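## Task

Find every cardboard box in the storeroom whose lot number, printed on the shelf edge directly beneath it, starts with 3, and move each one onto the desk. Each box must rest on the desk by itself, not held there by the robot, and the robot must not tip over or be left leaning.

## Robot and tools

ROBOT. TidyBot++: a wheeled base (0.54 m long, 0.50 m wide, 0.38 m tall) on four driven casters, carrying one seven-joint arm ending in a two-finger gripper. The shoulder sits 0.12 m ahead of the base centre and 0.68 m above the floor. Segments: upper arm 0.42 m, forearm 0.31 m, hand 0.31 m (wrist to the hand point). base_camera is fixed low on the front of the base, about 0.34 m up, angled downward (644x364 px). wrist_camera is a fisheye on the hand looking along it (644x476 px). The arm begins folded, hand down, reaching up to 0.08 m beyond the base front, elbow up to 1.15 m high.

FRAMES. Base frame: origin on the floor below the base centre, x forward, y left, z up. hand_pose is reported in it: the point between the finger pads; its own z runs out along the fingers, its y is the closing direction. base_odometry is measured in the frame the base had at scene start; heading grows to the left, range -3.142 to 3.142. Odometry only counts wheel rotation, so slip shows as travel and drift of a few cm and degrees builds up. Camera calibration lines (pinhole for base, fisheye for wrist, T_world_to_cam from base frame) are approximate.

execute_actions. Arguments: "actions", a list holding one action or none (empty just reports state and images), and optional "cameras", a list of "base_camera", "wrist_camera" or "all" (omitted or null gives all, [] gives none). An action may have:
- "base": exactly one relative command, measured from where the base last reported itself: {"translate_m": d} straight, forward positive, -2 to 2 m; {"strafe_m": d} sideways, left positive, -2 to 2 m; {"rotate_rad": d} turn in place, counter-clockwise from above positive, -6.3 to 6.3 rad. These are offsets, not poses.
- "joints": absolute targets by name, in radians, not offsets. joint_1_rad (whole arm about vertical; positive is clockwise from above, opposite to rotate_rad), joint_3_rad, joint_5_rad, joint_7_rad accept any angle but take the short way, so turn in steps under half a revolution. joint_2_rad limited to ±2.249, joint_4_rad ±2.579, joint_6_rad ±2.099. gripper_pos 0 (open, about 85 mm gap) to 1 (closed), gap roughly 85*(1-gripper_pos) mm. With joint_7_rad at 1.57 and hand down, fingers part along the robot's left-right. Done tolerances: ±0.039 for joints 1–4, ±0.056 for 5–7, ±0.03 gripper.
- "speeds": lower top speeds for this action only: translate_m and strafe_m 0.05–0.5 m/s, rotate_rad 0.1–1.57 rad/s (defaults are the maxima).
Base moves needing over 8.667 s are refused; no action runs past 15 s. Unknown keys or out-of-range values cause refusal with no motion. Joints or base left out of an action may keep pushing toward earlier targets.

ARM GEOMETRY. With joint_1_rad 0, joint_3_rad 3.14, joint_5_rad 0 (near the start), the arm stays in the base x–z plane. Tilt from vertical, forward positive: upper arm = j2, forearm = j2 - j4, hand = j2 - j4 - j6. Hand point ahead of shoulder = sum of length*sin(tilt); above shoulder = sum of length*cos(tilt). A downward-pointing hand reaches at most about 0.94 m high, and only near the base. Closed fingertips stick out about 20 mm past the hand point.

wait: {"seconds": 0–10}; sends nothing new and returns state and images. zoom_image: {"camera", "region": [x0,y0,x1,y1]} in pixels of that camera's latest full image, top-left origin, at most 504x504; use it to read lot numbers. read_manual: only licence texts. finished_scene: {"scene": current scene number}; final, and the goal must then hold with nothing held by the robot.

RESULTS. joint_positions, hand_pose, gripper_pos, base_odometry, base_tilt (degrees, forward and right positive, ~1° fixed bias), motor_effort (% of max, bracketed peak; noisy). base_status/joint_status: "done"; "off_target" (stopped away from target, may still push); "contact_stop" or "time_out" (target dropped, holds in place). For the base, "done" only means wheels turned the commanded amount; a blocked base may stop short. Gripper at 1 "done" means it holds nothing; "off_target" means something is between the fingers. "joint command not followed" with "cause:" means a self-collision check withheld all arm targets ("not_followed" per joint), which may be retried later. on_its_own lists uncommanded motion. "ARM HIT" is a hard strike on base or arm; nothing prevents the arm hitting the base. If a stop is reported, later calls in the same reply are skipped.

CAUTIONS. Friction leaves joints slightly off; correct by sending last command + (wanted - read). Loads make the arm sag; never command a loaded joint to its current reading. Arm snagged above about 0.8 m while driving, or pushing/pulling a raised hand, can tip the robot; retract the arm or back off to right it. Torque sensors stop the arm for 10 s (gripper too) at 104.5 N m for joints 1–4 or 51.3 N m for joints 5–7; warnings come at 56.7 and 29.4. Holding loads heats motors: MOTOR HOT from 60 °C, OVER-TEMPERATURE FAULT at 75 °C (arm sinks; keys show limit_stop_at_motor_heat; resend targets). The robot keeps holding its last command while you compose replies. Avoid drops, slams, hard pushes and letting objects fall; loose objects may occasionally get nudged.

Each tool is called after "Emit:" as a command line: name --argument value for each argument, lists and objects as JSON in quotes; but a table of rows of numbers goes row by row, as --pt "numbers of a row", without its own name.

## Session

Emit:
execute_actions --actions '[]'

Scene clock: 0.00 s.
base_odometry: x=+0.000 y=+0.000 heading=+0.000 (m, m, rad; odometry frame)
base_tilt: forward=-0.4 right=-1.0 (deg)
base_status: not commanded
joint_positions: joint_1_rad=+0.034 joint_2_rad=-0.389 joint_3_rad=+3.122 joint_4_rad=-2.509 joint_5_rad=-0.013 joint_6_rad=-0.835 joint_7_rad=+1.570 gripper_pos=+0.000
joint_status: not commanded
motor_effort: joint_1_rad=+1 joint_2_rad=-2 joint_3_rad=+0 joint_4_rad=+14 joint_5_rad=+1 joint_6_rad=+2 joint_7_rad=+0 (%)
hand_pose: x=+0.2851 y=+0.0012 z=+0.6010 quat_wxyz=(-0.001, +0.996, -0.012, +0.093) (m; base frame)
pictures: base_camera, wrist_camera
Images, in order (width x height): base_camera 644x364, wrist_camera 644x476.

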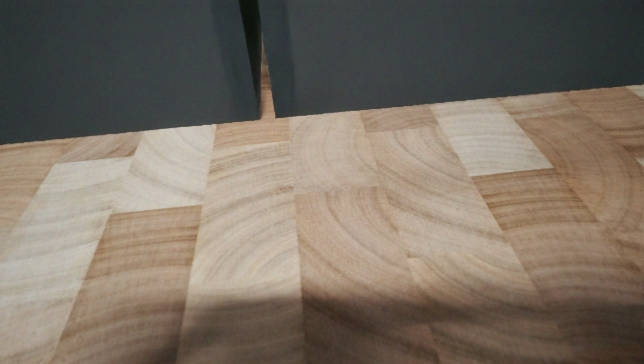

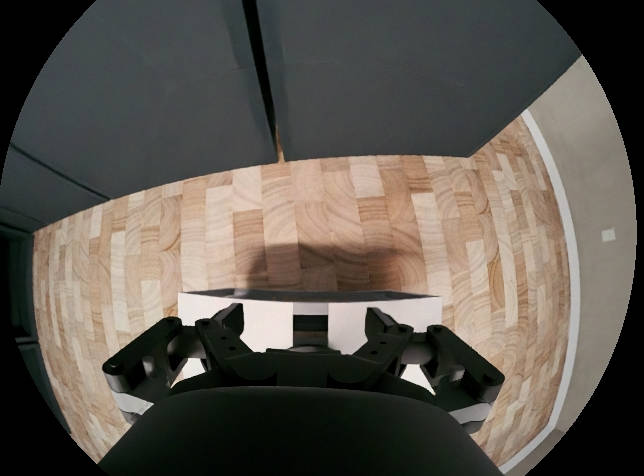

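Emit:
execute_actions --actions '[{"joints":{"joint_2_rad":-0.8,"joint_4_rad":-2.5,"joint_6_rad":0.0,"joint_7_rad":1.57}}]' --cameras '["wrist_camera"]'

Emit:
execute_actions --actions '[{"joints":{"joint_1_rad":1.6}}]' --cameras '["wrist_camera"]'

Emit:
execute_actions --actions '[{"joints":{"joint_1_rad":3.14}}]' --cameras '["wrist_camera"]'

Emit:
execute_actions --actions '[{"joints":{"joint_1_rad":-1.6}}]' --cameras '["wrist_camera"]'

Scene clock: 10.87 s.
base_odometry: x=+0.000 y=+0.000 heading=+0.000 (m, m, rad; odometry frame)
base_tilt: forward=-0.3 right=-1.0 (deg)
base_status: not commanded
joint_positions: joint_1_rad=+0.034 joint_2_rad=-0.786 joint_3_rad=+3.122 joint_4_rad=-2.506 joint_5_rad=-0.013 joint_6_rad=-0.038 joint_7_rad=+1.570 gripper_pos=+0.000
joint_status: all done
motor_effort: joint_1_rad=+1(0) joint_2_rad=+5(6) joint_3_rad=+0(0) joint_4_rad=+19(19) joint_5_rad=+1(1) joint_6_rad=+9(10) joint_7_rad=+1(0) (%)
hand_pose: x=+0.4380 y=-0.0022 z=+0.8744 quat_wxyz=(+0.007, +0.770, -0.009, +0.638) (m; base frame)
pictures: wrist_camera
camera_calibration (this result's frames):
wrist_camera: T_world_to_cam=[[-0.0442568, -0.998302, 0.0378748, -0.0241629], [-0.172082, -0.0297275, -0.984634, 0.994707], [0.984088, -0.0500943, -0.170474, -0.142664], [0, 0, 0, 1]] pos_world=[0.310495, -0.0016983, 0.956017]
Images, in order (width x height): wrist_camera 644x476.

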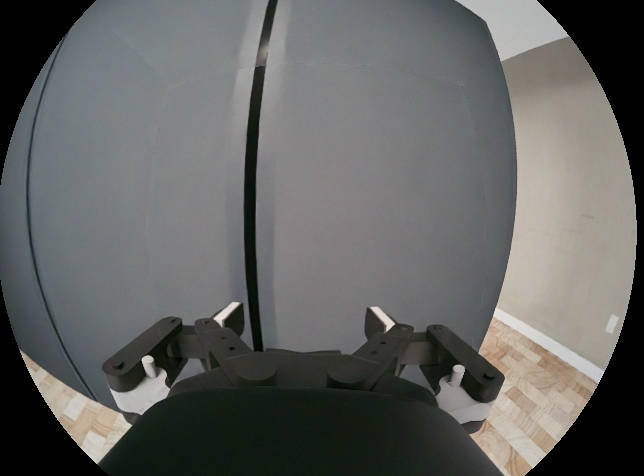

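Scene clock: 13.67 s.
base_odometry: x=+0.000 y=+0.000 heading=+0.000 (m, m, rad; odometry frame)
base_tilt: forward=-0.3 right=-1.0 (deg)
base_status: not commanded
joint_positions: joint_1_rad=+1.584 joint_2_rad=-0.786 joint_3_rad=+3.122 joint_4_rad=-2.506 joint_5_rad=-0.013 joint_6_rad=-0.038 joint_7_rad=+1.570 gripper_pos=+0.000
joint_status: all done
motor_effort: joint_1_rad=+1(0) joint_2_rad=+5(5) joint_3_rad=+1(1) joint_4_rad=+19(19) joint_5_rad=+1(1) joint_6_rad=+9(10) joint_7_rad=+0(1) (%)
hand_pose: x=+0.1233 y=-0.3190 z=+0.8744 quat_wxyz=(+0.451, +0.544, -0.545, +0.451) (m; base frame)
pictures: wrist_camera
camera_calibration (this result's frames):
wrist_camera: T_world_to_cam=[[-0.998997, 0.0238734, 0.0378746, 0.0894514], [-0.0332331, 0.171439, -0.984634, 0.978184], [-0.0299998, -0.984905, -0.170474, -0.0219872], [0, 0, 0, 1]] pos_world=[0.12121, -0.19149, 0.956017]
Images, in order (width x height): wrist_camera 644x476.

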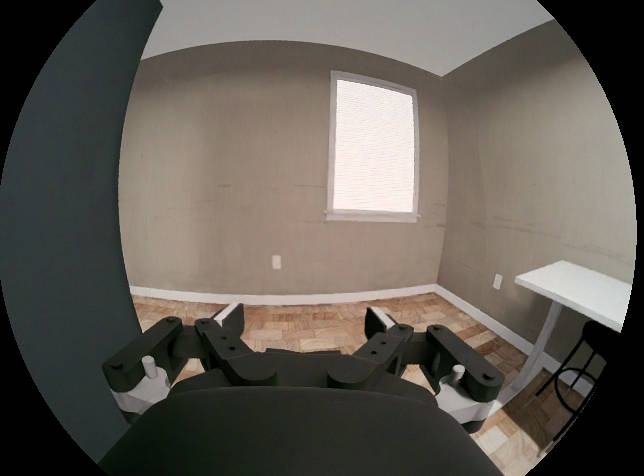

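Scene clock: 16.43 s.
base_odometry: x=+0.000 y=+0.000 heading=+0.000 (m, m, rad; odometry frame)
base_tilt: forward=-0.3 right=-1.0 (deg)
base_status: not commanded
joint_positions: joint_1_rad=+3.124 joint_2_rad=-0.786 joint_3_rad=+3.122 joint_4_rad=-2.506 joint_5_rad=-0.013 joint_6_rad=-0.038 joint_7_rad=+1.570 gripper_pos=+0.000
joint_status: all done
motor_effort: joint_1_rad=+0(0) joint_2_rad=+4(4) joint_3_rad=+0(1) joint_4_rad=+19(19) joint_5_rad=+1(1) joint_6_rad=+9(8) joint_7_rad=+1(1) (%)
hand_pose: x=-0.1997 y=-0.0142 z=+0.8744 quat_wxyz=(+0.638, +0.011, -0.770, +0.009) (m; base frame)
pictures: wrist_camera
camera_calibration (this result's frames):
wrist_camera: T_world_to_cam=[[-0.00697622, 0.999258, 0.0378749, -0.0285993], [0.170332, 0.0385098, -0.984634, 0.95396], [-0.985362, -0.000417736, -0.170474, 0.0917008], [0, 0, 0, 1]] pos_world=[-0.0723304, -0.00812034, 0.956017]
Images, in order (width x height): wrist_camera 644x476.

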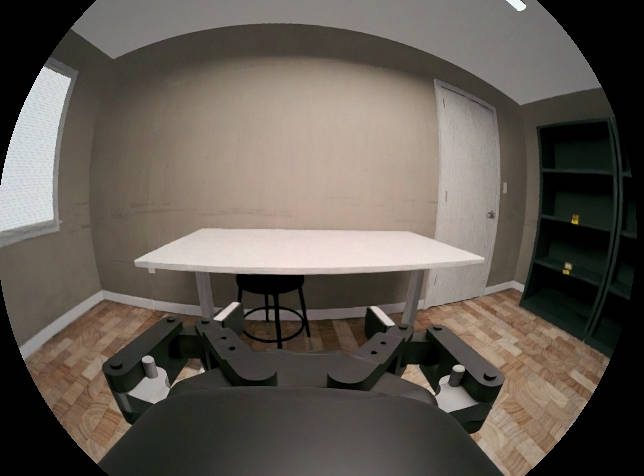

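Scene clock: 19.20 s.
base_odometry: x=+0.000 y=+0.000 heading=+0.000 (m, m, rad; odometry frame)
base_tilt: forward=-0.4 right=-0.9 (deg)
base_status: not commanded
joint_positions: joint_1_rad=+4.667 joint_2_rad=-0.786 joint_3_rad=+3.122 joint_4_rad=-2.506 joint_5_rad=-0.013 joint_6_rad=-0.038 joint_7_rad=+1.570 gripper_pos=+0.000
joint_status: all done
motor_effort: joint_1_rad=+0(0) joint_2_rad=+5(4) joint_3_rad=+1(0) joint_4_rad=+19(19) joint_5_rad=+1(1) joint_6_rad=+9(9) joint_7_rad=+0(0) (%)
hand_pose: x=+0.0960 y=+0.3182 z=+0.8744 quat_wxyz=(+0.464, -0.529, -0.560, -0.438) (m; base frame)
pictures: wrist_camera
camera_calibration (this result's frames):
wrist_camera: T_world_to_cam=[[0.998685, 0.0345589, 0.037875, -0.148273], [0.0431974, -0.169203, -0.984634, 0.969089], [-0.0276192, 0.984975, -0.170474, -0.0222707], [0, 0, 0, 1]] pos_world=[0.105601, 0.191033, 0.956017]
Images, in order (width x height): wrist_camera 644x476.

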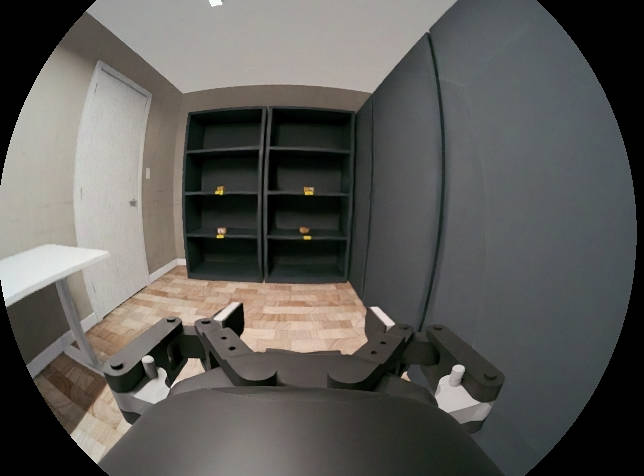

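Emit:
execute_actions --actions '[{"base":{"rotate_rad":1.571},"joints":{"joint_1_rad":0.0}}]'

Emit:
execute_actions --actions '[{"base":{"translate_m":1.3}}]'

Scene clock: 35.73 s.
base_odometry: x=+0.000 y=+0.000 heading=+1.570 (m, m, rad; odometry frame)
base_tilt: forward=-0.3 right=-1.0 (deg)
base_status: done
joint_positions: joint_1_rad=+6.268 joint_2_rad=-0.786 joint_3_rad=+3.122 joint_4_rad=-2.506 joint_5_rad=-0.013 joint_6_rad=-0.038 joint_7_rad=+1.570 gripper_pos=+0.000
joint_status: all done
motor_effort: joint_1_rad=+0(1) joint_2_rad=+5(6) joint_3_rad=+1(1) joint_4_rad=+19(19) joint_5_rad=+1(1) joint_6_rad=+9(9) joint_7_rad=+1(0) (%)
hand_pose: x=+0.4377 y=+0.0135 z=+0.8744 quat_wxyz=(+0.009, -0.770, -0.010, -0.638) (m; base frame)
pictures: base_camera, wrist_camera
camera_calibration (this result's frames):
wrist_camera: T_world_to_cam=[[0.00493704, -0.99927, 0.0378745, -0.0300167], [-0.170356, -0.0381617, -0.984643, 0.994508], [0.98537, -0.00159092, -0.17042, -0.142853], [0, 0, 0, 1]] pos_world=[0.310332, 0.00773008, 0.956027]
Images, in order (width x height): base_camera 644x364, wrist_camera 644x476.

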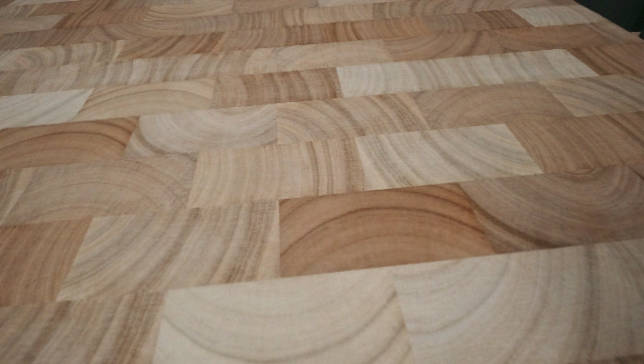

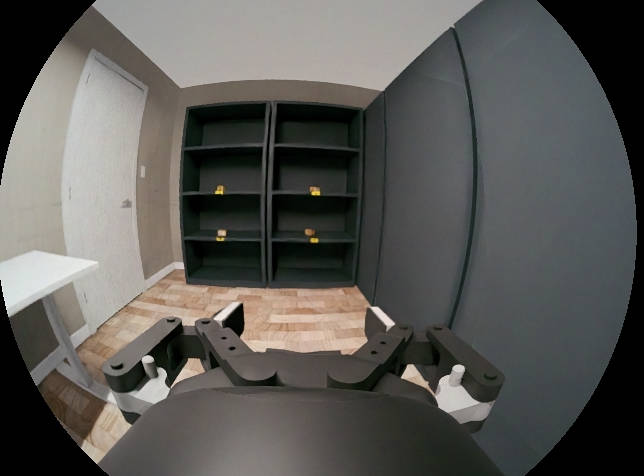

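Scene clock: 39.70 s.
base_odometry: x=-0.001 y=+1.300 heading=+1.571 (m, m, rad; odometry frame)
base_tilt: forward=-0.3 right=-0.9 (deg)
base_status: done
joint_positions: joint_1_rad=+6.268 joint_2_rad=-0.788 joint_3_rad=+3.122 joint_4_rad=-2.506 joint_5_rad=-0.013 joint_6_rad=-0.038 joint_7_rad=+1.570 gripper_pos=+0.000
joint_status: not commanded
motor_effort: joint_1_rad=+0(1) joint_2_rad=+4(7) joint_3_rad=+0(1) joint_4_rad=+20(20) joint_5_rad=+1(1) joint_6_rad=+9(10) joint_7_rad=+0(0) (%)
hand_pose: x=+0.4373 y=+0.0135 z=+0.8751 quat_wxyz=(+0.009, -0.769, -0.010, -0.639) (m; base frame)
pictures: base_camera, wrist_camera
camera_calibration (this result's frames):
wrist_camera: T_world_to_cam=[[0.00474662, -0.999272, 0.0378515, -0.0299784], [-0.16835, -0.0381102, -0.98499, 0.994533], [0.985716, -0.00169693, -0.168408, -0.144285], [0, 0, 0, 1]] pos_world=[0.309796, 0.00770046, 0.956441]
Images, in order (width x height): base_camera 644x364, wrist_camera 644x476.

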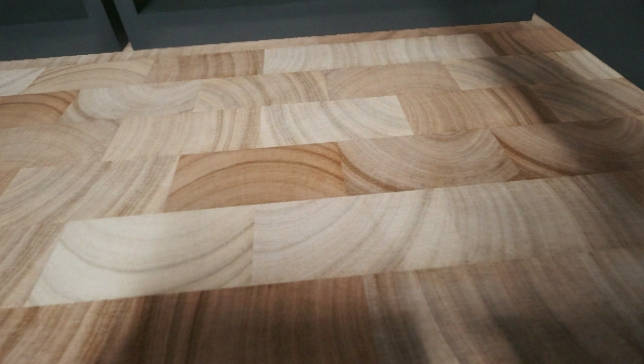

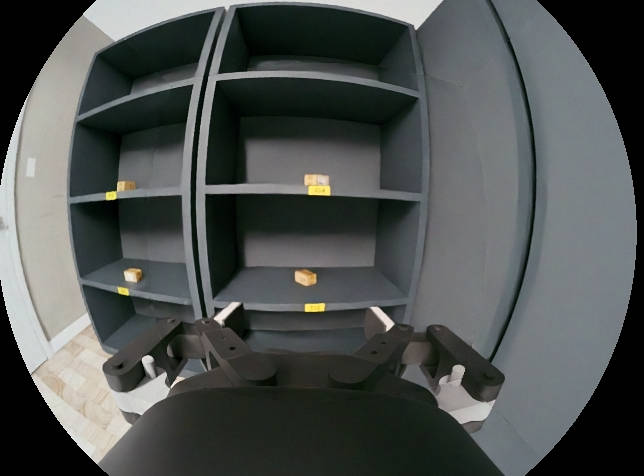

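Emit:
zoom_image --camera "wrist_camera" --region '[260, 160, 380, 320]'

Emit:
zoom_image --camera "wrist_camera" --region '[80, 160, 180, 310]'

Region (260, 160, 380, 320) of wrist_camera's 644x476 image, scaled by 3.150; it fills the left 378 columns of this view, and the rest is white.

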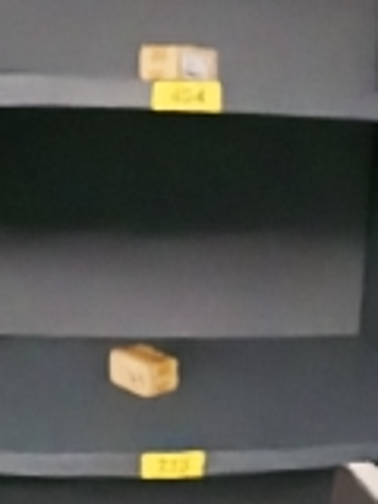

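Region (80, 160, 180, 310) of wrist_camera's 644x476 image, scaled by 3.360.

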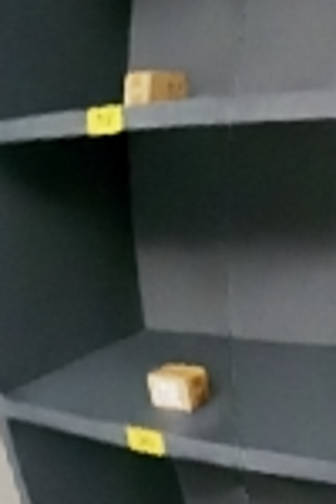

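Emit:
execute_actions --actions '[{"base":{"translate_m":0.35}}]' --cameras '["wrist_camera"]'

Emit:
zoom_image --camera "wrist_camera" --region '[240, 130, 400, 360]'

Scene clock: 49.80 s.
base_odometry: x=-0.002 y=+1.650 heading=+1.572 (m, m, rad; odometry frame)
base_tilt: forward=-0.3 right=-0.9 (deg)
base_status: done
joint_positions: joint_1_rad=+6.268 joint_2_rad=-0.789 joint_3_rad=+3.122 joint_4_rad=-2.506 joint_5_rad=-0.013 joint_6_rad=-0.038 joint_7_rad=+1.570 gripper_pos=+0.000
joint_status: not commanded
motor_effort: joint_1_rad=+2(1) joint_2_rad=+4(7) joint_3_rad=+0(1) joint_4_rad=+20(19) joint_5_rad=+1(1) joint_6_rad=+9(10) joint_7_rad=+0(1) (%)
hand_pose: x=+0.4370 y=+0.0135 z=+0.8757 quat_wxyz=(+0.009, -0.769, -0.010, -0.639) (m; base frame)
pictures: wrist_camera
camera_calibration (this result's frames):
wrist_camera: T_world_to_cam=[[0.00468074, -0.999273, 0.0378304, -0.0299562], [-0.166587, -0.0380814, -0.985291, 0.994583], [0.986016, -0.00169015, -0.166644, -0.145562], [0, 0, 0, 1]] pos_world=[0.309351, 0.00769472, 0.95683]
Images, in order (width x height): wrist_camera 644x476.

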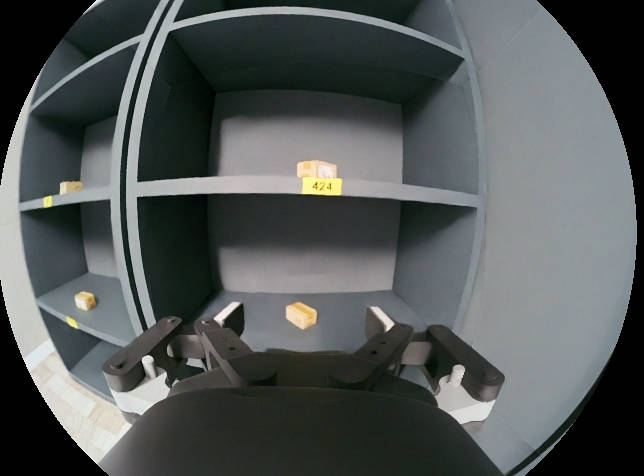

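Region (240, 130, 400, 360) of wrist_camera's 644x476 image, scaled by 2.191; it fills the left 351 columns of this view, and the rest is white.

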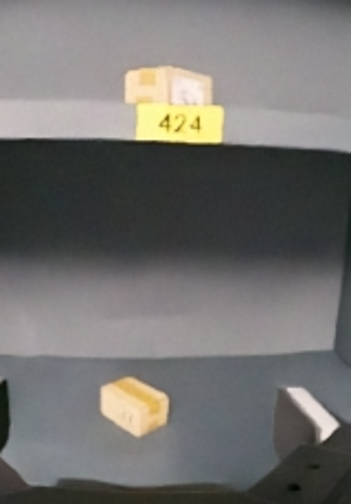

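Emit:
execute_actions --actions '[{"joints":{"joint_6_rad":-0.6}}]' --cameras '["wrist_camera"]'

Emit:
zoom_image --camera "wrist_camera" --region '[240, 130, 400, 300]'

Scene clock: 55.17 s.
base_odometry: x=-0.002 y=+1.650 heading=+1.572 (m, m, rad; odometry frame)
base_tilt: forward=-0.3 right=-1.0 (deg)
base_status: not commanded
joint_positions: joint_1_rad=+6.268 joint_2_rad=-0.789 joint_3_rad=+3.122 joint_4_rad=-2.501 joint_5_rad=-0.013 joint_6_rad=-0.580 joint_7_rad=+1.570 gripper_pos=+0.000
joint_status: all done
motor_effort: joint_1_rad=+0(0) joint_2_rad=+5(6) joint_3_rad=+1(1) joint_4_rad=+18(21) joint_5_rad=+1(1) joint_6_rad=+7(9) joint_7_rad=+0(0) (%)
hand_pose: x=+0.3649 y=+0.0114 z=+0.7282 quat_wxyz=(+0.005, -0.911, -0.012, -0.412) (m; base frame)
pictures: wrist_camera
camera_calibration (this result's frames):
wrist_camera: T_world_to_cam=[[0.0268642, -0.998664, 0.0441463, -0.0387968], [-0.647836, -0.051026, -0.760069, 0.848903], [0.761306, -0.00818096, -0.648341, 0.3338], [0, 0, 0, 1]] pos_world=[0.296869, 0.00730199, 0.863353]
Images, in order (width x height): wrist_camera 644x476.

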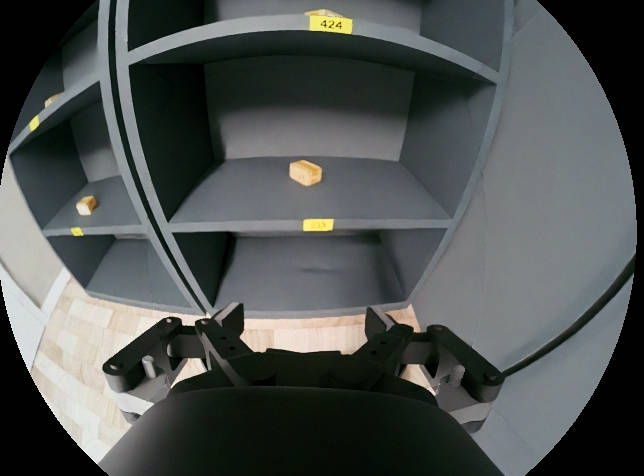

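Region (240, 130, 400, 300) of wrist_camera's 644x476 image, scaled by 2.965; it fills the left 474 columns of this view, and the rest is white.

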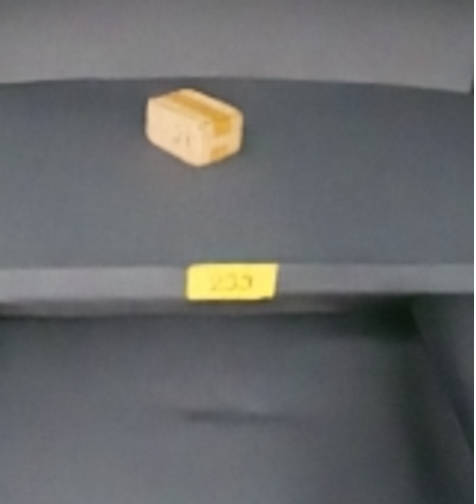

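Emit:
execute_actions --actions '[{"base":{"strafe_m":1.0},"joints":{"joint_6_rad":-0.3}}]' --cameras '["wrist_camera"]'

Emit:
zoom_image --camera "wrist_camera" --region '[220, 60, 420, 340]'

Scene clock: 65.10 s.
base_odometry: x=-1.002 y=+1.649 heading=+1.572 (m, m, rad; odometry frame)
base_tilt: forward=-0.3 right=-1.1 (deg)
base_status: done
joint_positions: joint_1_rad=+6.268 joint_2_rad=-0.789 joint_3_rad=+3.122 joint_4_rad=-2.497 joint_5_rad=-0.013 joint_6_rad=-0.321 joint_7_rad=+1.570 gripper_pos=+0.000
joint_status: all done
motor_effort: joint_1_rad=+0(2) joint_2_rad=+4(6) joint_3_rad=+1(1) joint_4_rad=+19(20) joint_5_rad=+1(1) joint_6_rad=+9(9) joint_7_rad=+0(0) (%)
hand_pose: x=+0.4105 y=+0.0127 z=+0.7974 quat_wxyz=(+0.007, -0.849, -0.011, -0.528) (m; base frame)
pictures: wrist_camera
camera_calibration (this result's frames):
wrist_camera: T_world_to_cam=[[0.01562, -0.998973, 0.0425414, -0.0358562], [-0.427551, -0.0451338, -0.902864, 0.954555], [0.903856, -0.00408592, -0.427817, 0.109541], [0, 0, 0, 1]] pos_world=[0.309671, 0.00771098, 0.910222]
Images, in order (width x height): wrist_camera 644x476.

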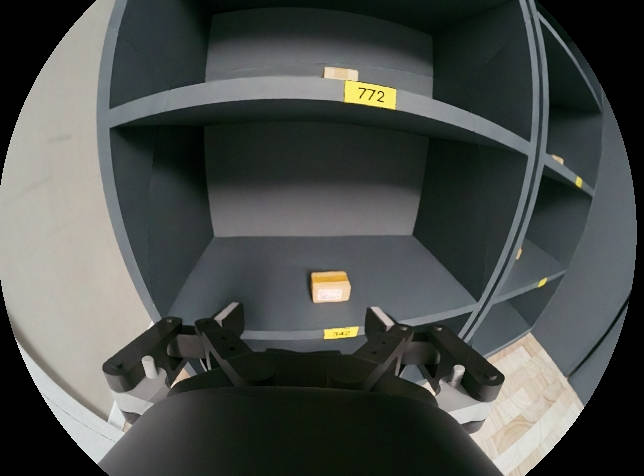

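Region (220, 60, 420, 340) of wrist_camera's 644x476 image, scaled by 1.800; it fills the left 360 columns of this view, and the rest is white.

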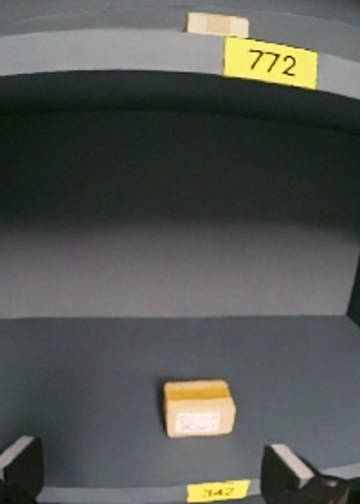

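Emit:
zoom_image --camera "wrist_camera" --region '[290, 260, 390, 350]'

Region (290, 260, 390, 350) of wrist_camera's 644x476 image, scaled by 5.040; it fills the top 454 rows of this view, and the rest is white.

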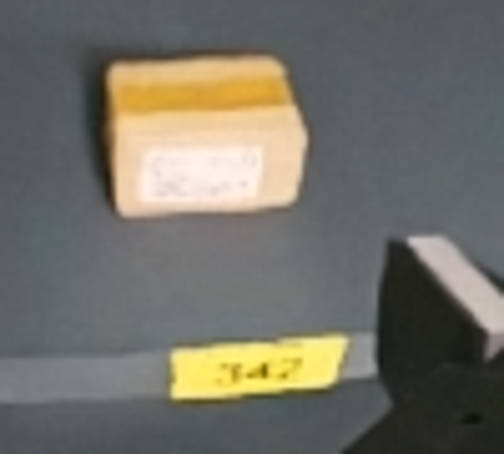

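Emit:
execute_actions --actions '[{"joints":{"joint_7_rad":0.0,"joint_6_rad":-0.9}}]'

Scene clock: 86.70 s.
base_odometry: x=-1.002 y=+1.649 heading=+1.572 (m, m, rad; odometry frame)
base_tilt: forward=-0.3 right=-1.0 (deg)
base_status: not commanded
joint_positions: joint_1_rad=+6.268 joint_2_rad=-0.789 joint_3_rad=+3.122 joint_4_rad=-2.497 joint_5_rad=-0.013 joint_6_rad=-0.864 joint_7_rad=+0.004 gripper_pos=+0.000
joint_status: all done
motor_effort: joint_1_rad=+0(1) joint_2_rad=+6(7) joint_3_rad=+1(0) joint_4_rad=+17(19) joint_5_rad=+1(1) joint_6_rad=+5(9) joint_7_rad=+1(1) (%)
hand_pose: x=+0.2994 y=+0.0096 z=+0.6730 quat_wxyz=(+0.201, -0.689, +0.668, -0.197) (m; base frame)
pictures: base_camera, wrist_camera
camera_calibration (this result's frames):
wrist_camera: T_world_to_cam=[[-0.855133, -0.0607981, -0.51483, 0.594865], [-0.0507851, 0.998147, -0.0335205, 0.0866518], [0.515914, -0.00251874, -0.856636, 0.561507], [0, 0, 0, 1]] pos_world=[0.2234, -0.0489103, 0.790166]
Images, in order (width x height): base_camera 644x364, wrist_camera 644x476.

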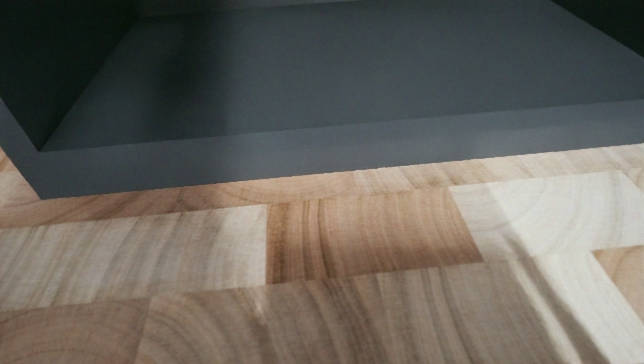

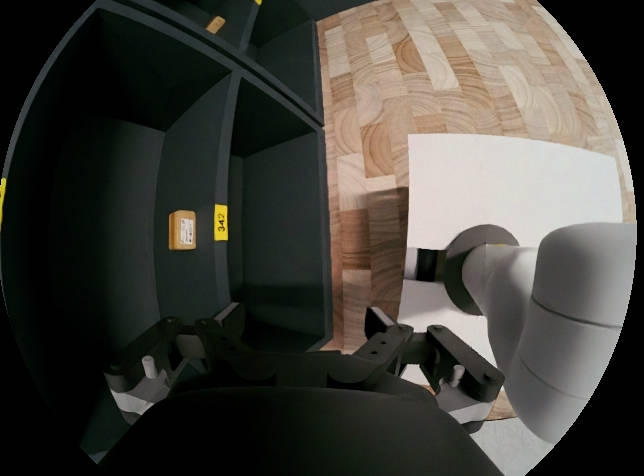

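Emit:
execute_actions --actions '[{"base":{"rotate_rad":0.09},"joints":{"joint_1_rad":0.0,"joint_2_rad":0.3,"joint_3_rad":3.14,"joint_4_rad":-2.038,"joint_5_rad":0,"joint_6_rad":-0.48,"joint_7_rad":0.0,"gripper_pos":0}}]'

Scene clock: 122.03 s.
base_odometry: x=-1.002 y=+1.649 heading=+1.662 (m, m, rad; odometry frame)
base_tilt: forward=-0.3 right=-1.0 (deg)
base_status: done
joint_positions: joint_1_rad=+6.268 joint_2_rad=+0.287 joint_3_rad=+3.126 joint_4_rad=-2.048 joint_5_rad=-0.013 joint_6_rad=-0.525 joint_7_rad=+0.004 gripper_pos=+0.000
joint_status: all done
motor_effort: joint_1_rad=+1(1) joint_2_rad=-25(26) joint_3_rad=+0(0) joint_4_rad=+12(18) joint_5_rad=+1(2) joint_6_rad=+3(7) joint_7_rad=+0(1) (%)
hand_pose: x=+0.5512 y=+0.0171 z=+0.5690 quat_wxyz=(+0.105, -0.708, +0.692, -0.094) (m; base frame)
pictures: base_camera, wrist_camera
camera_calibration (this result's frames):
wrist_camera: T_world_to_cam=[[-0.966546, -0.0541163, -0.250718, 0.668086], [-0.0531667, 0.99853, -0.0105643, 0.0767116], [0.250921, 0.00311902, -0.968002, 0.551826], [0, 0, 0, 1]] pos_world=[0.51135, -0.0421656, 0.702481]
Images, in order (width x height): base_camera 644x364, wrist_camera 644x476.

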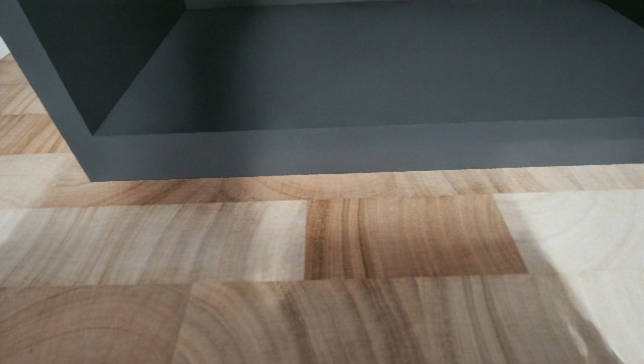

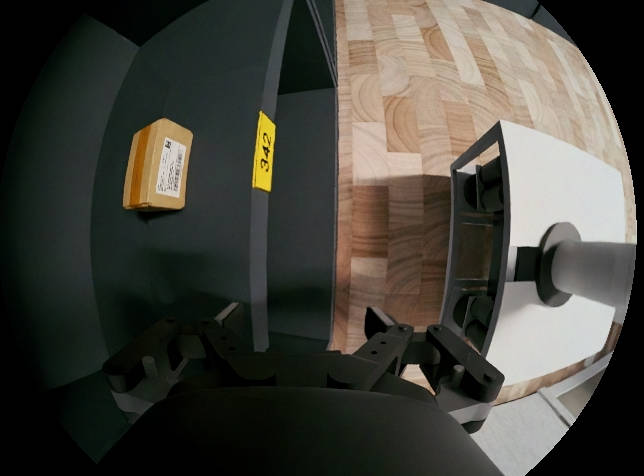

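Emit:
execute_actions --actions '[{"joints":{"joint_2_rad":0.31,"joint_4_rad":-2.078,"joint_6_rad":-0.315}}]' --cameras '["wrist_camera"]'

Scene clock: 135.67 s.
base_odometry: x=-1.002 y=+1.649 heading=+1.662 (m, m, rad; odometry frame)
base_tilt: forward=-0.3 right=-1.0 (deg)
base_status: not commanded
joint_positions: joint_1_rad=+6.268 joint_2_rad=+0.290 joint_3_rad=+3.126 joint_4_rad=-2.075 joint_5_rad=-0.013 joint_6_rad=-0.348 joint_7_rad=+0.004 gripper_pos=+0.000
joint_status: all done
motor_effort: joint_1_rad=+0(1) joint_2_rad=-25(26) joint_3_rad=-1(1) joint_4_rad=+12(14) joint_5_rad=+1(1) joint_6_rad=+3(3) joint_7_rad=+0(1) (%)
hand_pose: x=+0.5887 y=+0.0175 z=+0.5780 quat_wxyz=(+0.157, -0.698, +0.683, -0.144) (m; base frame)
pictures: wrist_camera
camera_calibration (this result's frames):
wrist_camera: T_world_to_cam=[[-0.919403, -0.050941, -0.390005, 0.759327], [-0.0488811, 0.998689, -0.0152122, 0.0785371], [0.390268, 0.00507769, -0.920687, 0.441667], [0, 0, 0, 1]] pos_world=[0.529598, -0.0419959, 0.703973]
Images, in order (width x height): wrist_camera 644x476.

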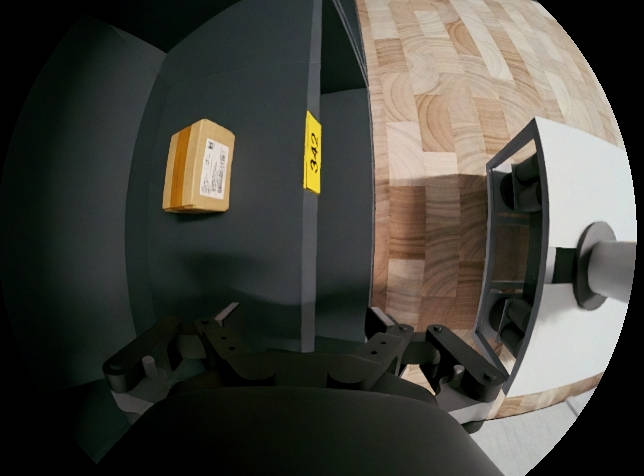

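Emit:
execute_actions --actions '[{"base":{"translate_m":0.15},"speeds":{"translate_m":0.1}}]'

Scene clock: 143.43 s.
base_odometry: x=-1.016 y=+1.799 heading=+1.662 (m, m, rad; odometry frame)
base_tilt: forward=-0.3 right=-1.0 (deg)
base_status: done
joint_positions: joint_1_rad=+6.268 joint_2_rad=+0.295 joint_3_rad=+3.127 joint_4_rad=-2.076 joint_5_rad=-0.013 joint_6_rad=-0.348 joint_7_rad=+0.004 gripper_pos=+0.000
joint_status: not commanded
motor_effort: joint_1_rad=+1(1) joint_2_rad=-25(27) joint_3_rad=-1(1) joint_4_rad=+12(14) joint_5_rad=+1(1) joint_6_rad=+4(5) joint_7_rad=+1(0) (%)
hand_pose: x=+0.5879 y=+0.0170 z=+0.5754 quat_wxyz=(+0.155, -0.698, +0.684, -0.143) (m; base frame)
pictures: base_camera, wrist_camera
camera_calibration (this result's frames):
wrist_camera: T_world_to_cam=[[-0.921617, -0.0500937, -0.384854, 0.755848], [-0.0478884, 0.998735, -0.015319, 0.0784882], [0.385135, 0.00431183, -0.92285, 0.443944], [0, 0, 0, 1]] pos_world=[0.529382, -0.04244, 0.701787]
Images, in order (width x height): base_camera 644x364, wrist_camera 644x476.

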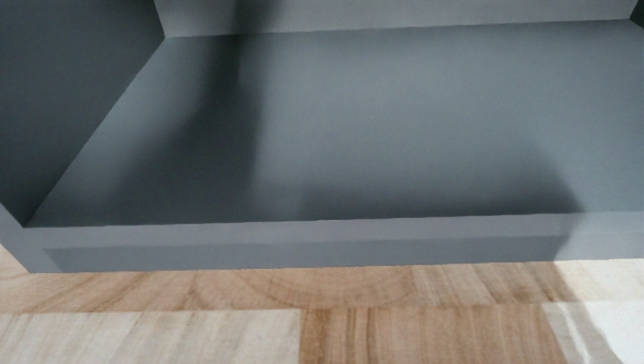

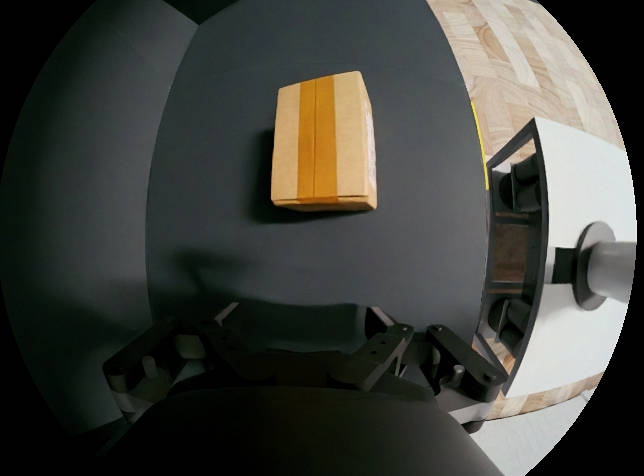

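Emit:
execute_actions --actions '[{"joints":{"joint_6_rad":-0.435}}]' --cameras '["wrist_camera"]'

Emit:
execute_actions --actions '[{"base":{"strafe_m":-0.11},"speeds":{"strafe_m":0.07}}]' --cameras '["wrist_camera"]'

Scene clock: 161.53 s.
base_odometry: x=-1.016 y=+1.799 heading=+1.662 (m, m, rad; odometry frame)
base_tilt: forward=-0.3 right=-0.9 (deg)
base_status: not commanded
joint_positions: joint_1_rad=+6.268 joint_2_rad=+0.295 joint_3_rad=+3.127 joint_4_rad=-2.076 joint_5_rad=-0.013 joint_6_rad=-0.396 joint_7_rad=+0.004 gripper_pos=+0.000
joint_status: all done
motor_effort: joint_1_rad=+1(1) joint_2_rad=-25(26) joint_3_rad=-1(1) joint_4_rad=+12(12) joint_5_rad=+1(1) joint_6_rad=+3(3) joint_7_rad=+1(0) (%)
hand_pose: x=+0.5738 y=+0.0168 z=+0.5694 quat_wxyz=(+0.138, -0.702, +0.687, -0.126) (m; base frame)
pictures: wrist_camera
camera_calibration (this result's frames):
wrist_camera: T_world_to_cam=[[-0.93926, -0.0510591, -0.339387, 0.724794], [-0.0492597, 0.998689, -0.0139206, 0.0779148], [0.339653, 0.00364307, -0.940544, 0.480021], [0, 0, 0, 1]] pos_world=[0.521568, -0.0425541, 0.698551]
Images, in order (width x height): wrist_camera 644x476.

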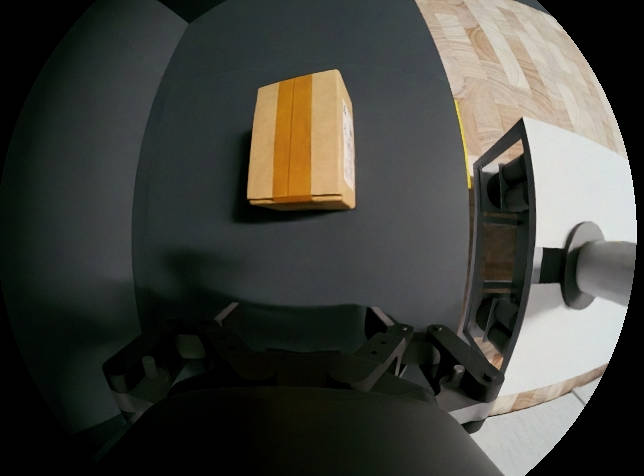

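Scene clock: 163.60 s.
base_odometry: x=-0.907 y=+1.809 heading=+1.663 (m, m, rad; odometry frame)
base_tilt: forward=-0.3 right=-0.9 (deg)
base_status: done
joint_positions: joint_1_rad=+6.272 joint_2_rad=+0.295 joint_3_rad=+3.131 joint_4_rad=-2.076 joint_5_rad=-0.013 joint_6_rad=-0.396 joint_7_rad=+0.004 gripper_pos=+0.000
joint_status: not commanded
motor_effort: joint_1_rad=+1(3) joint_2_rad=-25(26) joint_3_rad=-1(1) joint_4_rad=+12(12) joint_5_rad=+1(1) joint_6_rad=+4(4) joint_7_rad=+0(0) (%)
hand_pose: x=+0.5740 y=+0.0131 z=+0.5694 quat_wxyz=(+0.137, -0.699, +0.690, -0.127) (m; base frame)
pictures: wrist_camera
camera_calibration (this result's frames):
wrist_camera: T_world_to_cam=[[-0.939621, -0.0442477, -0.339345, 0.724847], [-0.0415848, 0.999021, -0.0151184, 0.0778196], [0.339681, -0.0000939951, -0.940541, 0.479986], [0, 0, 0, 1]] pos_world=[0.521275, -0.0456254, 0.698596]
Images, in order (width x height): wrist_camera 644x476.

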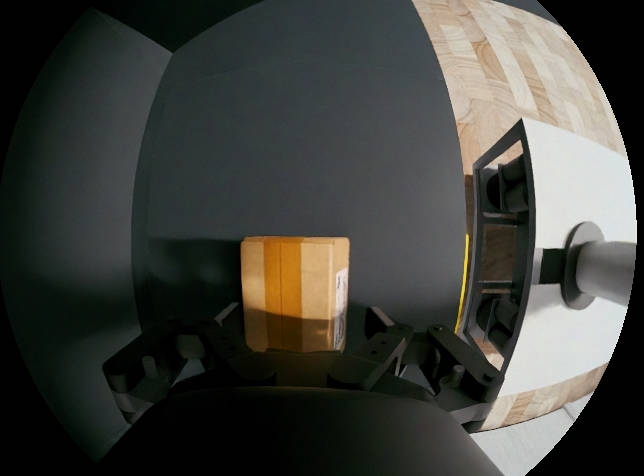

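Emit:
execute_actions --actions '[{"joints":{"gripper_pos":1.0}}]' --cameras '["wrist_camera"]'

Scene clock: 168.47 s.
base_odometry: x=-0.907 y=+1.809 heading=+1.663 (m, m, rad; odometry frame)
base_tilt: forward=-0.2 right=-1.0 (deg)
base_status: not commanded
joint_positions: joint_1_rad=+6.272 joint_2_rad=+0.278 joint_3_rad=+3.131 joint_4_rad=-2.067 joint_5_rad=-0.013 joint_6_rad=-0.396 joint_7_rad=+0.004 gripper_pos=+0.328
joint_status: gripper_pos off_target (ended at +0.328, target +1.000)
motor_effort: joint_1_rad=+0(1) joint_2_rad=-21(25) joint_3_rad=-1(1) joint_4_rad=+9(13) joint_5_rad=+1(1) joint_6_rad=+2(5) joint_7_rad=+0(1) (%)
hand_pose: x=+0.5802 y=+0.0133 z=+0.5799 quat_wxyz=(+0.145, -0.698, +0.688, -0.135) (m; base frame)
pictures: wrist_camera
camera_calibration (this result's frames):
wrist_camera: T_world_to_cam=[[-0.930858, -0.0440957, -0.36271, 0.742711], [-0.0411763, 0.999027, -0.0157797, 0.0782747], [0.363053, 0.000246336, -0.931769, 0.469109], [0, 0, 0, 1]] pos_world=[0.52427, -0.0455638, 0.707724]
Images, in order (width x height): wrist_camera 644x476.

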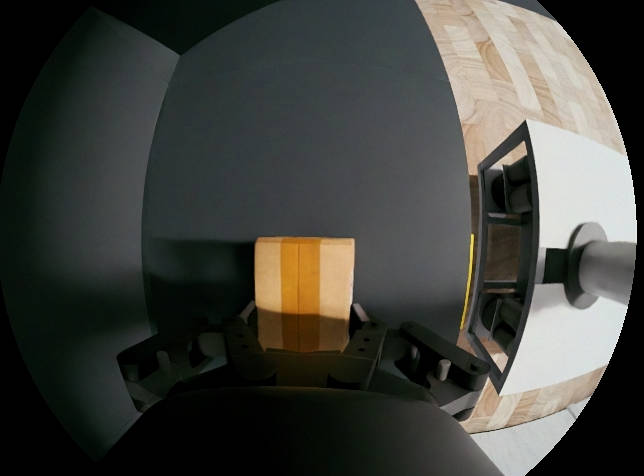

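Emit:
execute_actions --actions '[{"joints":{"joint_2_rad":0.24}}]' --cameras '["wrist_camera"]'

Emit:
execute_actions --actions '[{"base":{"translate_m":-0.35},"speeds":{"translate_m":0.2}}]'

Scene clock: 173.10 s.
base_odometry: x=-0.907 y=+1.809 heading=+1.663 (m, m, rad; odometry frame)
base_tilt: forward=-0.3 right=-0.9 (deg)
base_status: not commanded
joint_positions: joint_1_rad=+6.272 joint_2_rad=+0.265 joint_3_rad=+3.131 joint_4_rad=-2.076 joint_5_rad=-0.013 joint_6_rad=-0.396 joint_7_rad=+0.004 gripper_pos=+0.328
joint_status: all done
motor_effort: joint_1_rad=+1(0) joint_2_rad=-25(24) joint_3_rad=-1(1) joint_4_rad=+12(13) joint_5_rad=+1(1) joint_6_rad=+4(5) joint_7_rad=+0(0) (%)
hand_pose: x=+0.5772 y=+0.0132 z=+0.5832 quat_wxyz=(+0.147, -0.697, +0.688, -0.137) (m; base frame)
pictures: wrist_camera
camera_calibration (this result's frames):
wrist_camera: T_world_to_cam=[[-0.929034, -0.044131, -0.367354, 0.742787], [-0.0411215, 0.999026, -0.0160193, 0.0783821], [0.367703, 0.000223695, -0.929943, 0.469473], [0, 0, 0, 1]] pos_world=[0.520671, -0.0456308, 0.710704]
Images, in order (width x height): wrist_camera 644x476.

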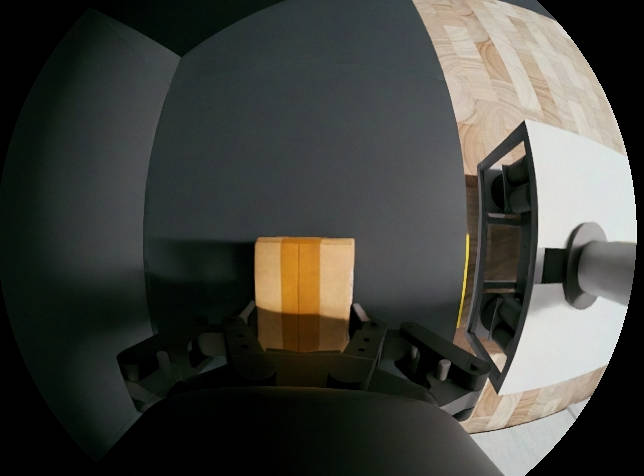

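Scene clock: 175.60 s.
base_odometry: x=-0.874 y=+1.460 heading=+1.663 (m, m, rad; odometry frame)
base_tilt: forward=-0.4 right=-1.0 (deg)
base_status: done
joint_positions: joint_1_rad=+6.272 joint_2_rad=+0.259 joint_3_rad=+3.131 joint_4_rad=-2.078 joint_5_rad=-0.013 joint_6_rad=-0.397 joint_7_rad=+0.004 gripper_pos=+0.328
joint_status: not commanded
motor_effort: joint_1_rad=+1(1) joint_2_rad=-26(27) joint_3_rad=-1(1) joint_4_rad=+13(14) joint_5_rad=+1(1) joint_6_rad=+4(5) joint_7_rad=+0(1) (%)
hand_pose: x=+0.5765 y=+0.0132 z=+0.5847 quat_wxyz=(+0.148, -0.697, +0.688, -0.138) (m; base frame)
pictures: base_camera, wrist_camera
camera_calibration (this result's frames):
wrist_camera: T_world_to_cam=[[-0.928065, -0.0441151, -0.369796, 0.743554], [-0.041061, 0.999026, -0.0161301, 0.0784385], [0.370147, 0.000214389, -0.928973, 0.469199], [0, 0, 0, 1]] pos_world=[0.519615, -0.0456608, 0.712101]
Images, in order (width x height): base_camera 644x364, wrist_camera 644x476.

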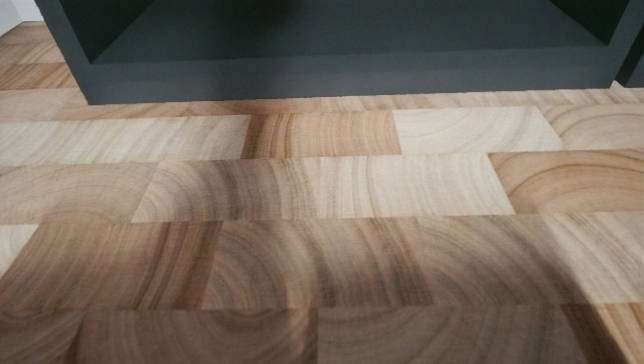

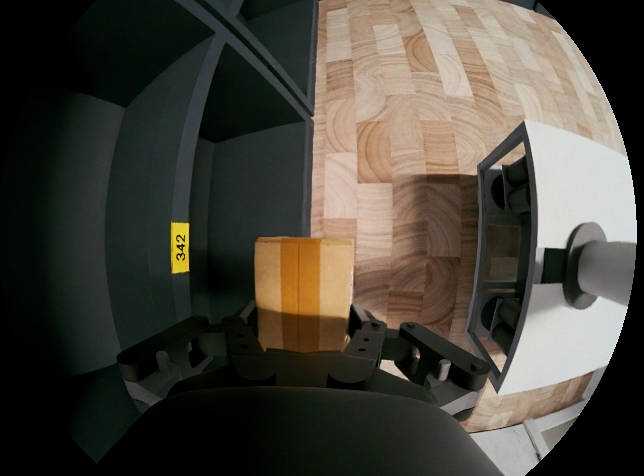

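Emit:
execute_actions --actions '[{"base":{"rotate_rad":-3.14},"joints":{"joint_2_rad":0.0,"joint_4_rad":-1.5,"joint_6_rad":-1.3},"speeds":{"rotate_rad":1.0}}]'

Scene clock: 191.30 s.
base_odometry: x=-0.874 y=+1.460 heading=-1.477 (m, m, rad; odometry frame)
base_tilt: forward=-0.3 right=-1.0 (deg)
base_status: done
joint_positions: joint_1_rad=+6.277 joint_2_rad=+0.024 joint_3_rad=+3.138 joint_4_rad=-1.509 joint_5_rad=-0.013 joint_6_rad=-1.257 joint_7_rad=+0.004 gripper_pos=+0.328
joint_status: all done
motor_effort: joint_1_rad=+0(5) joint_2_rad=-21(27) joint_3_rad=+0(2) joint_4_rad=+16(17) joint_5_rad=+1(0) joint_6_rad=+3(5) joint_7_rad=+1(0) (%)
hand_pose: x=+0.5503 y=+0.0095 z=+0.8222 quat_wxyz=(+0.129, -0.700, +0.692, -0.119) (m; base frame)
pictures: base_camera, wrist_camera
camera_calibration (this result's frames):
wrist_camera: T_world_to_cam=[[-0.947216, -0.0425503, -0.317761, 0.774643], [-0.0403413, 0.999094, -0.0135319, 0.0823292], [0.318049, 0.0000012687, -0.948074, 0.743849], [0, 0, 0, 1]] pos_world=[0.500495, -0.0492942, 0.95249]
Images, in order (width x height): base_camera 644x364, wrist_camera 644x476.

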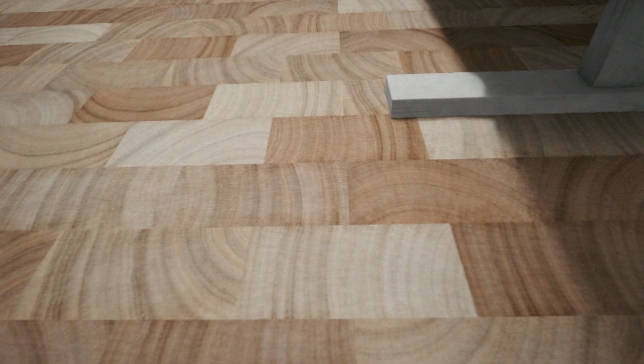

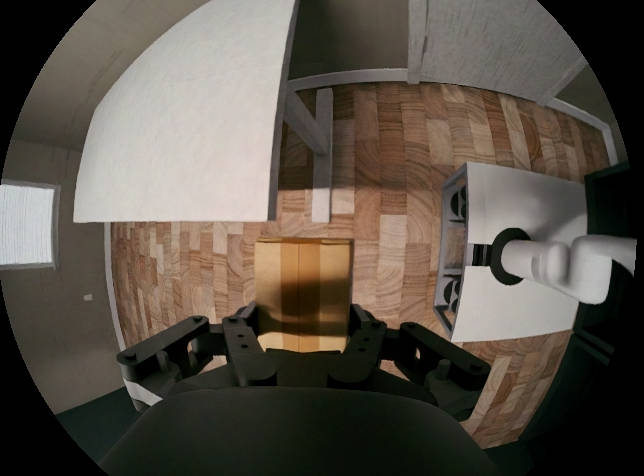

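Emit:
execute_actions --actions '[{"base":{"strafe_m":-0.33},"speeds":{"strafe_m":0.25}}]' --cameras '["wrist_camera"]'

Emit:
execute_actions --actions '[{"base":{"translate_m":0.25},"speeds":{"translate_m":0.15}}]'

Scene clock: 199.70 s.
base_odometry: x=-1.203 y=+1.430 heading=-1.478 (m, m, rad; odometry frame)
base_tilt: forward=-0.3 right=-0.9 (deg)
base_status: done
joint_positions: joint_1_rad=+6.278 joint_2_rad=+0.024 joint_3_rad=+3.138 joint_4_rad=-1.509 joint_5_rad=-0.013 joint_6_rad=-1.257 joint_7_rad=+0.004 gripper_pos=+0.328
joint_status: not commanded
motor_effort: joint_1_rad=+1(3) joint_2_rad=-20(22) joint_3_rad=+0(2) joint_4_rad=+17(17) joint_5_rad=+1(2) joint_6_rad=+4(3) joint_7_rad=+0(1) (%)
hand_pose: x=+0.5503 y=+0.0092 z=+0.8221 quat_wxyz=(+0.129, -0.700, +0.692, -0.119) (m; base frame)
pictures: wrist_camera
camera_calibration (this result's frames):
wrist_camera: T_world_to_cam=[[-0.947264, -0.0418726, -0.317707, 0.774598], [-0.0396242, 0.999123, -0.0135387, 0.0822484], [0.317995, -0.000235811, -0.948092, 0.743892], [0, 0, 0, 1]] pos_world=[0.500454, -0.0495664, 0.952487]
Images, in order (width x height): wrist_camera 644x476.

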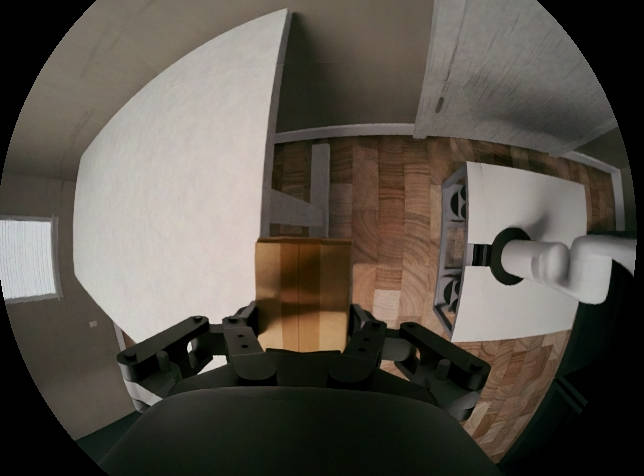

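Scene clock: 202.03 s.
base_odometry: x=-1.180 y=+1.181 heading=-1.478 (m, m, rad; odometry frame)
base_tilt: forward=-0.3 right=-1.0 (deg)
base_status: done
joint_positions: joint_1_rad=+6.278 joint_2_rad=+0.015 joint_3_rad=+3.138 joint_4_rad=-1.509 joint_5_rad=-0.013 joint_6_rad=-1.259 joint_7_rad=+0.004 gripper_pos=+0.328
joint_status: not commanded
motor_effort: joint_1_rad=+1(0) joint_2_rad=-21(24) joint_3_rad=+0(1) joint_4_rad=+17(17) joint_5_rad=+1(0) joint_6_rad=+4(5) joint_7_rad=+0(0) (%)
hand_pose: x=+0.5483 y=+0.0092 z=+0.8257 quat_wxyz=(+0.131, -0.700, +0.692, -0.121) (m; base frame)
pictures: base_camera, wrist_camera
camera_calibration (this result's frames):
wrist_camera: T_world_to_cam=[[-0.945315, -0.0419009, -0.323456, 0.777533], [-0.0395791, 0.999122, -0.0137556, 0.0823824], [0.323748, -0.00020129, -0.946143, 0.743097], [0, 0, 0, 1]] pos_world=[0.497698, -0.0495812, 0.955707]
Images, in order (width x height): base_camera 644x364, wrist_camera 644x476.

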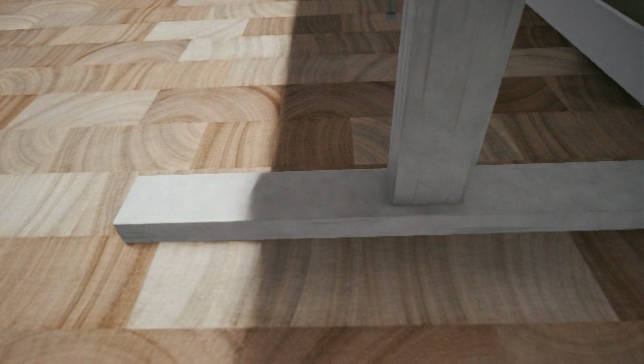

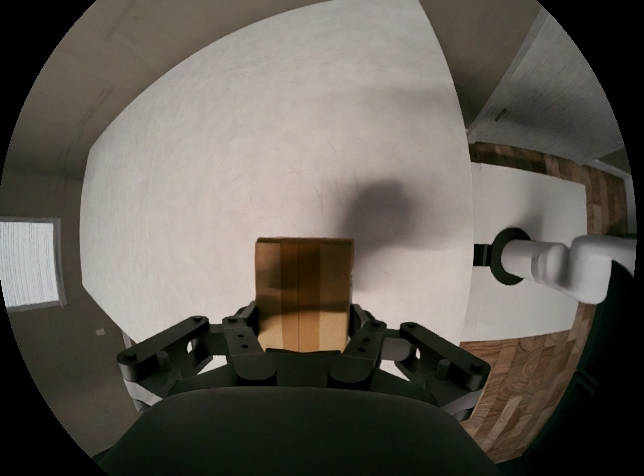

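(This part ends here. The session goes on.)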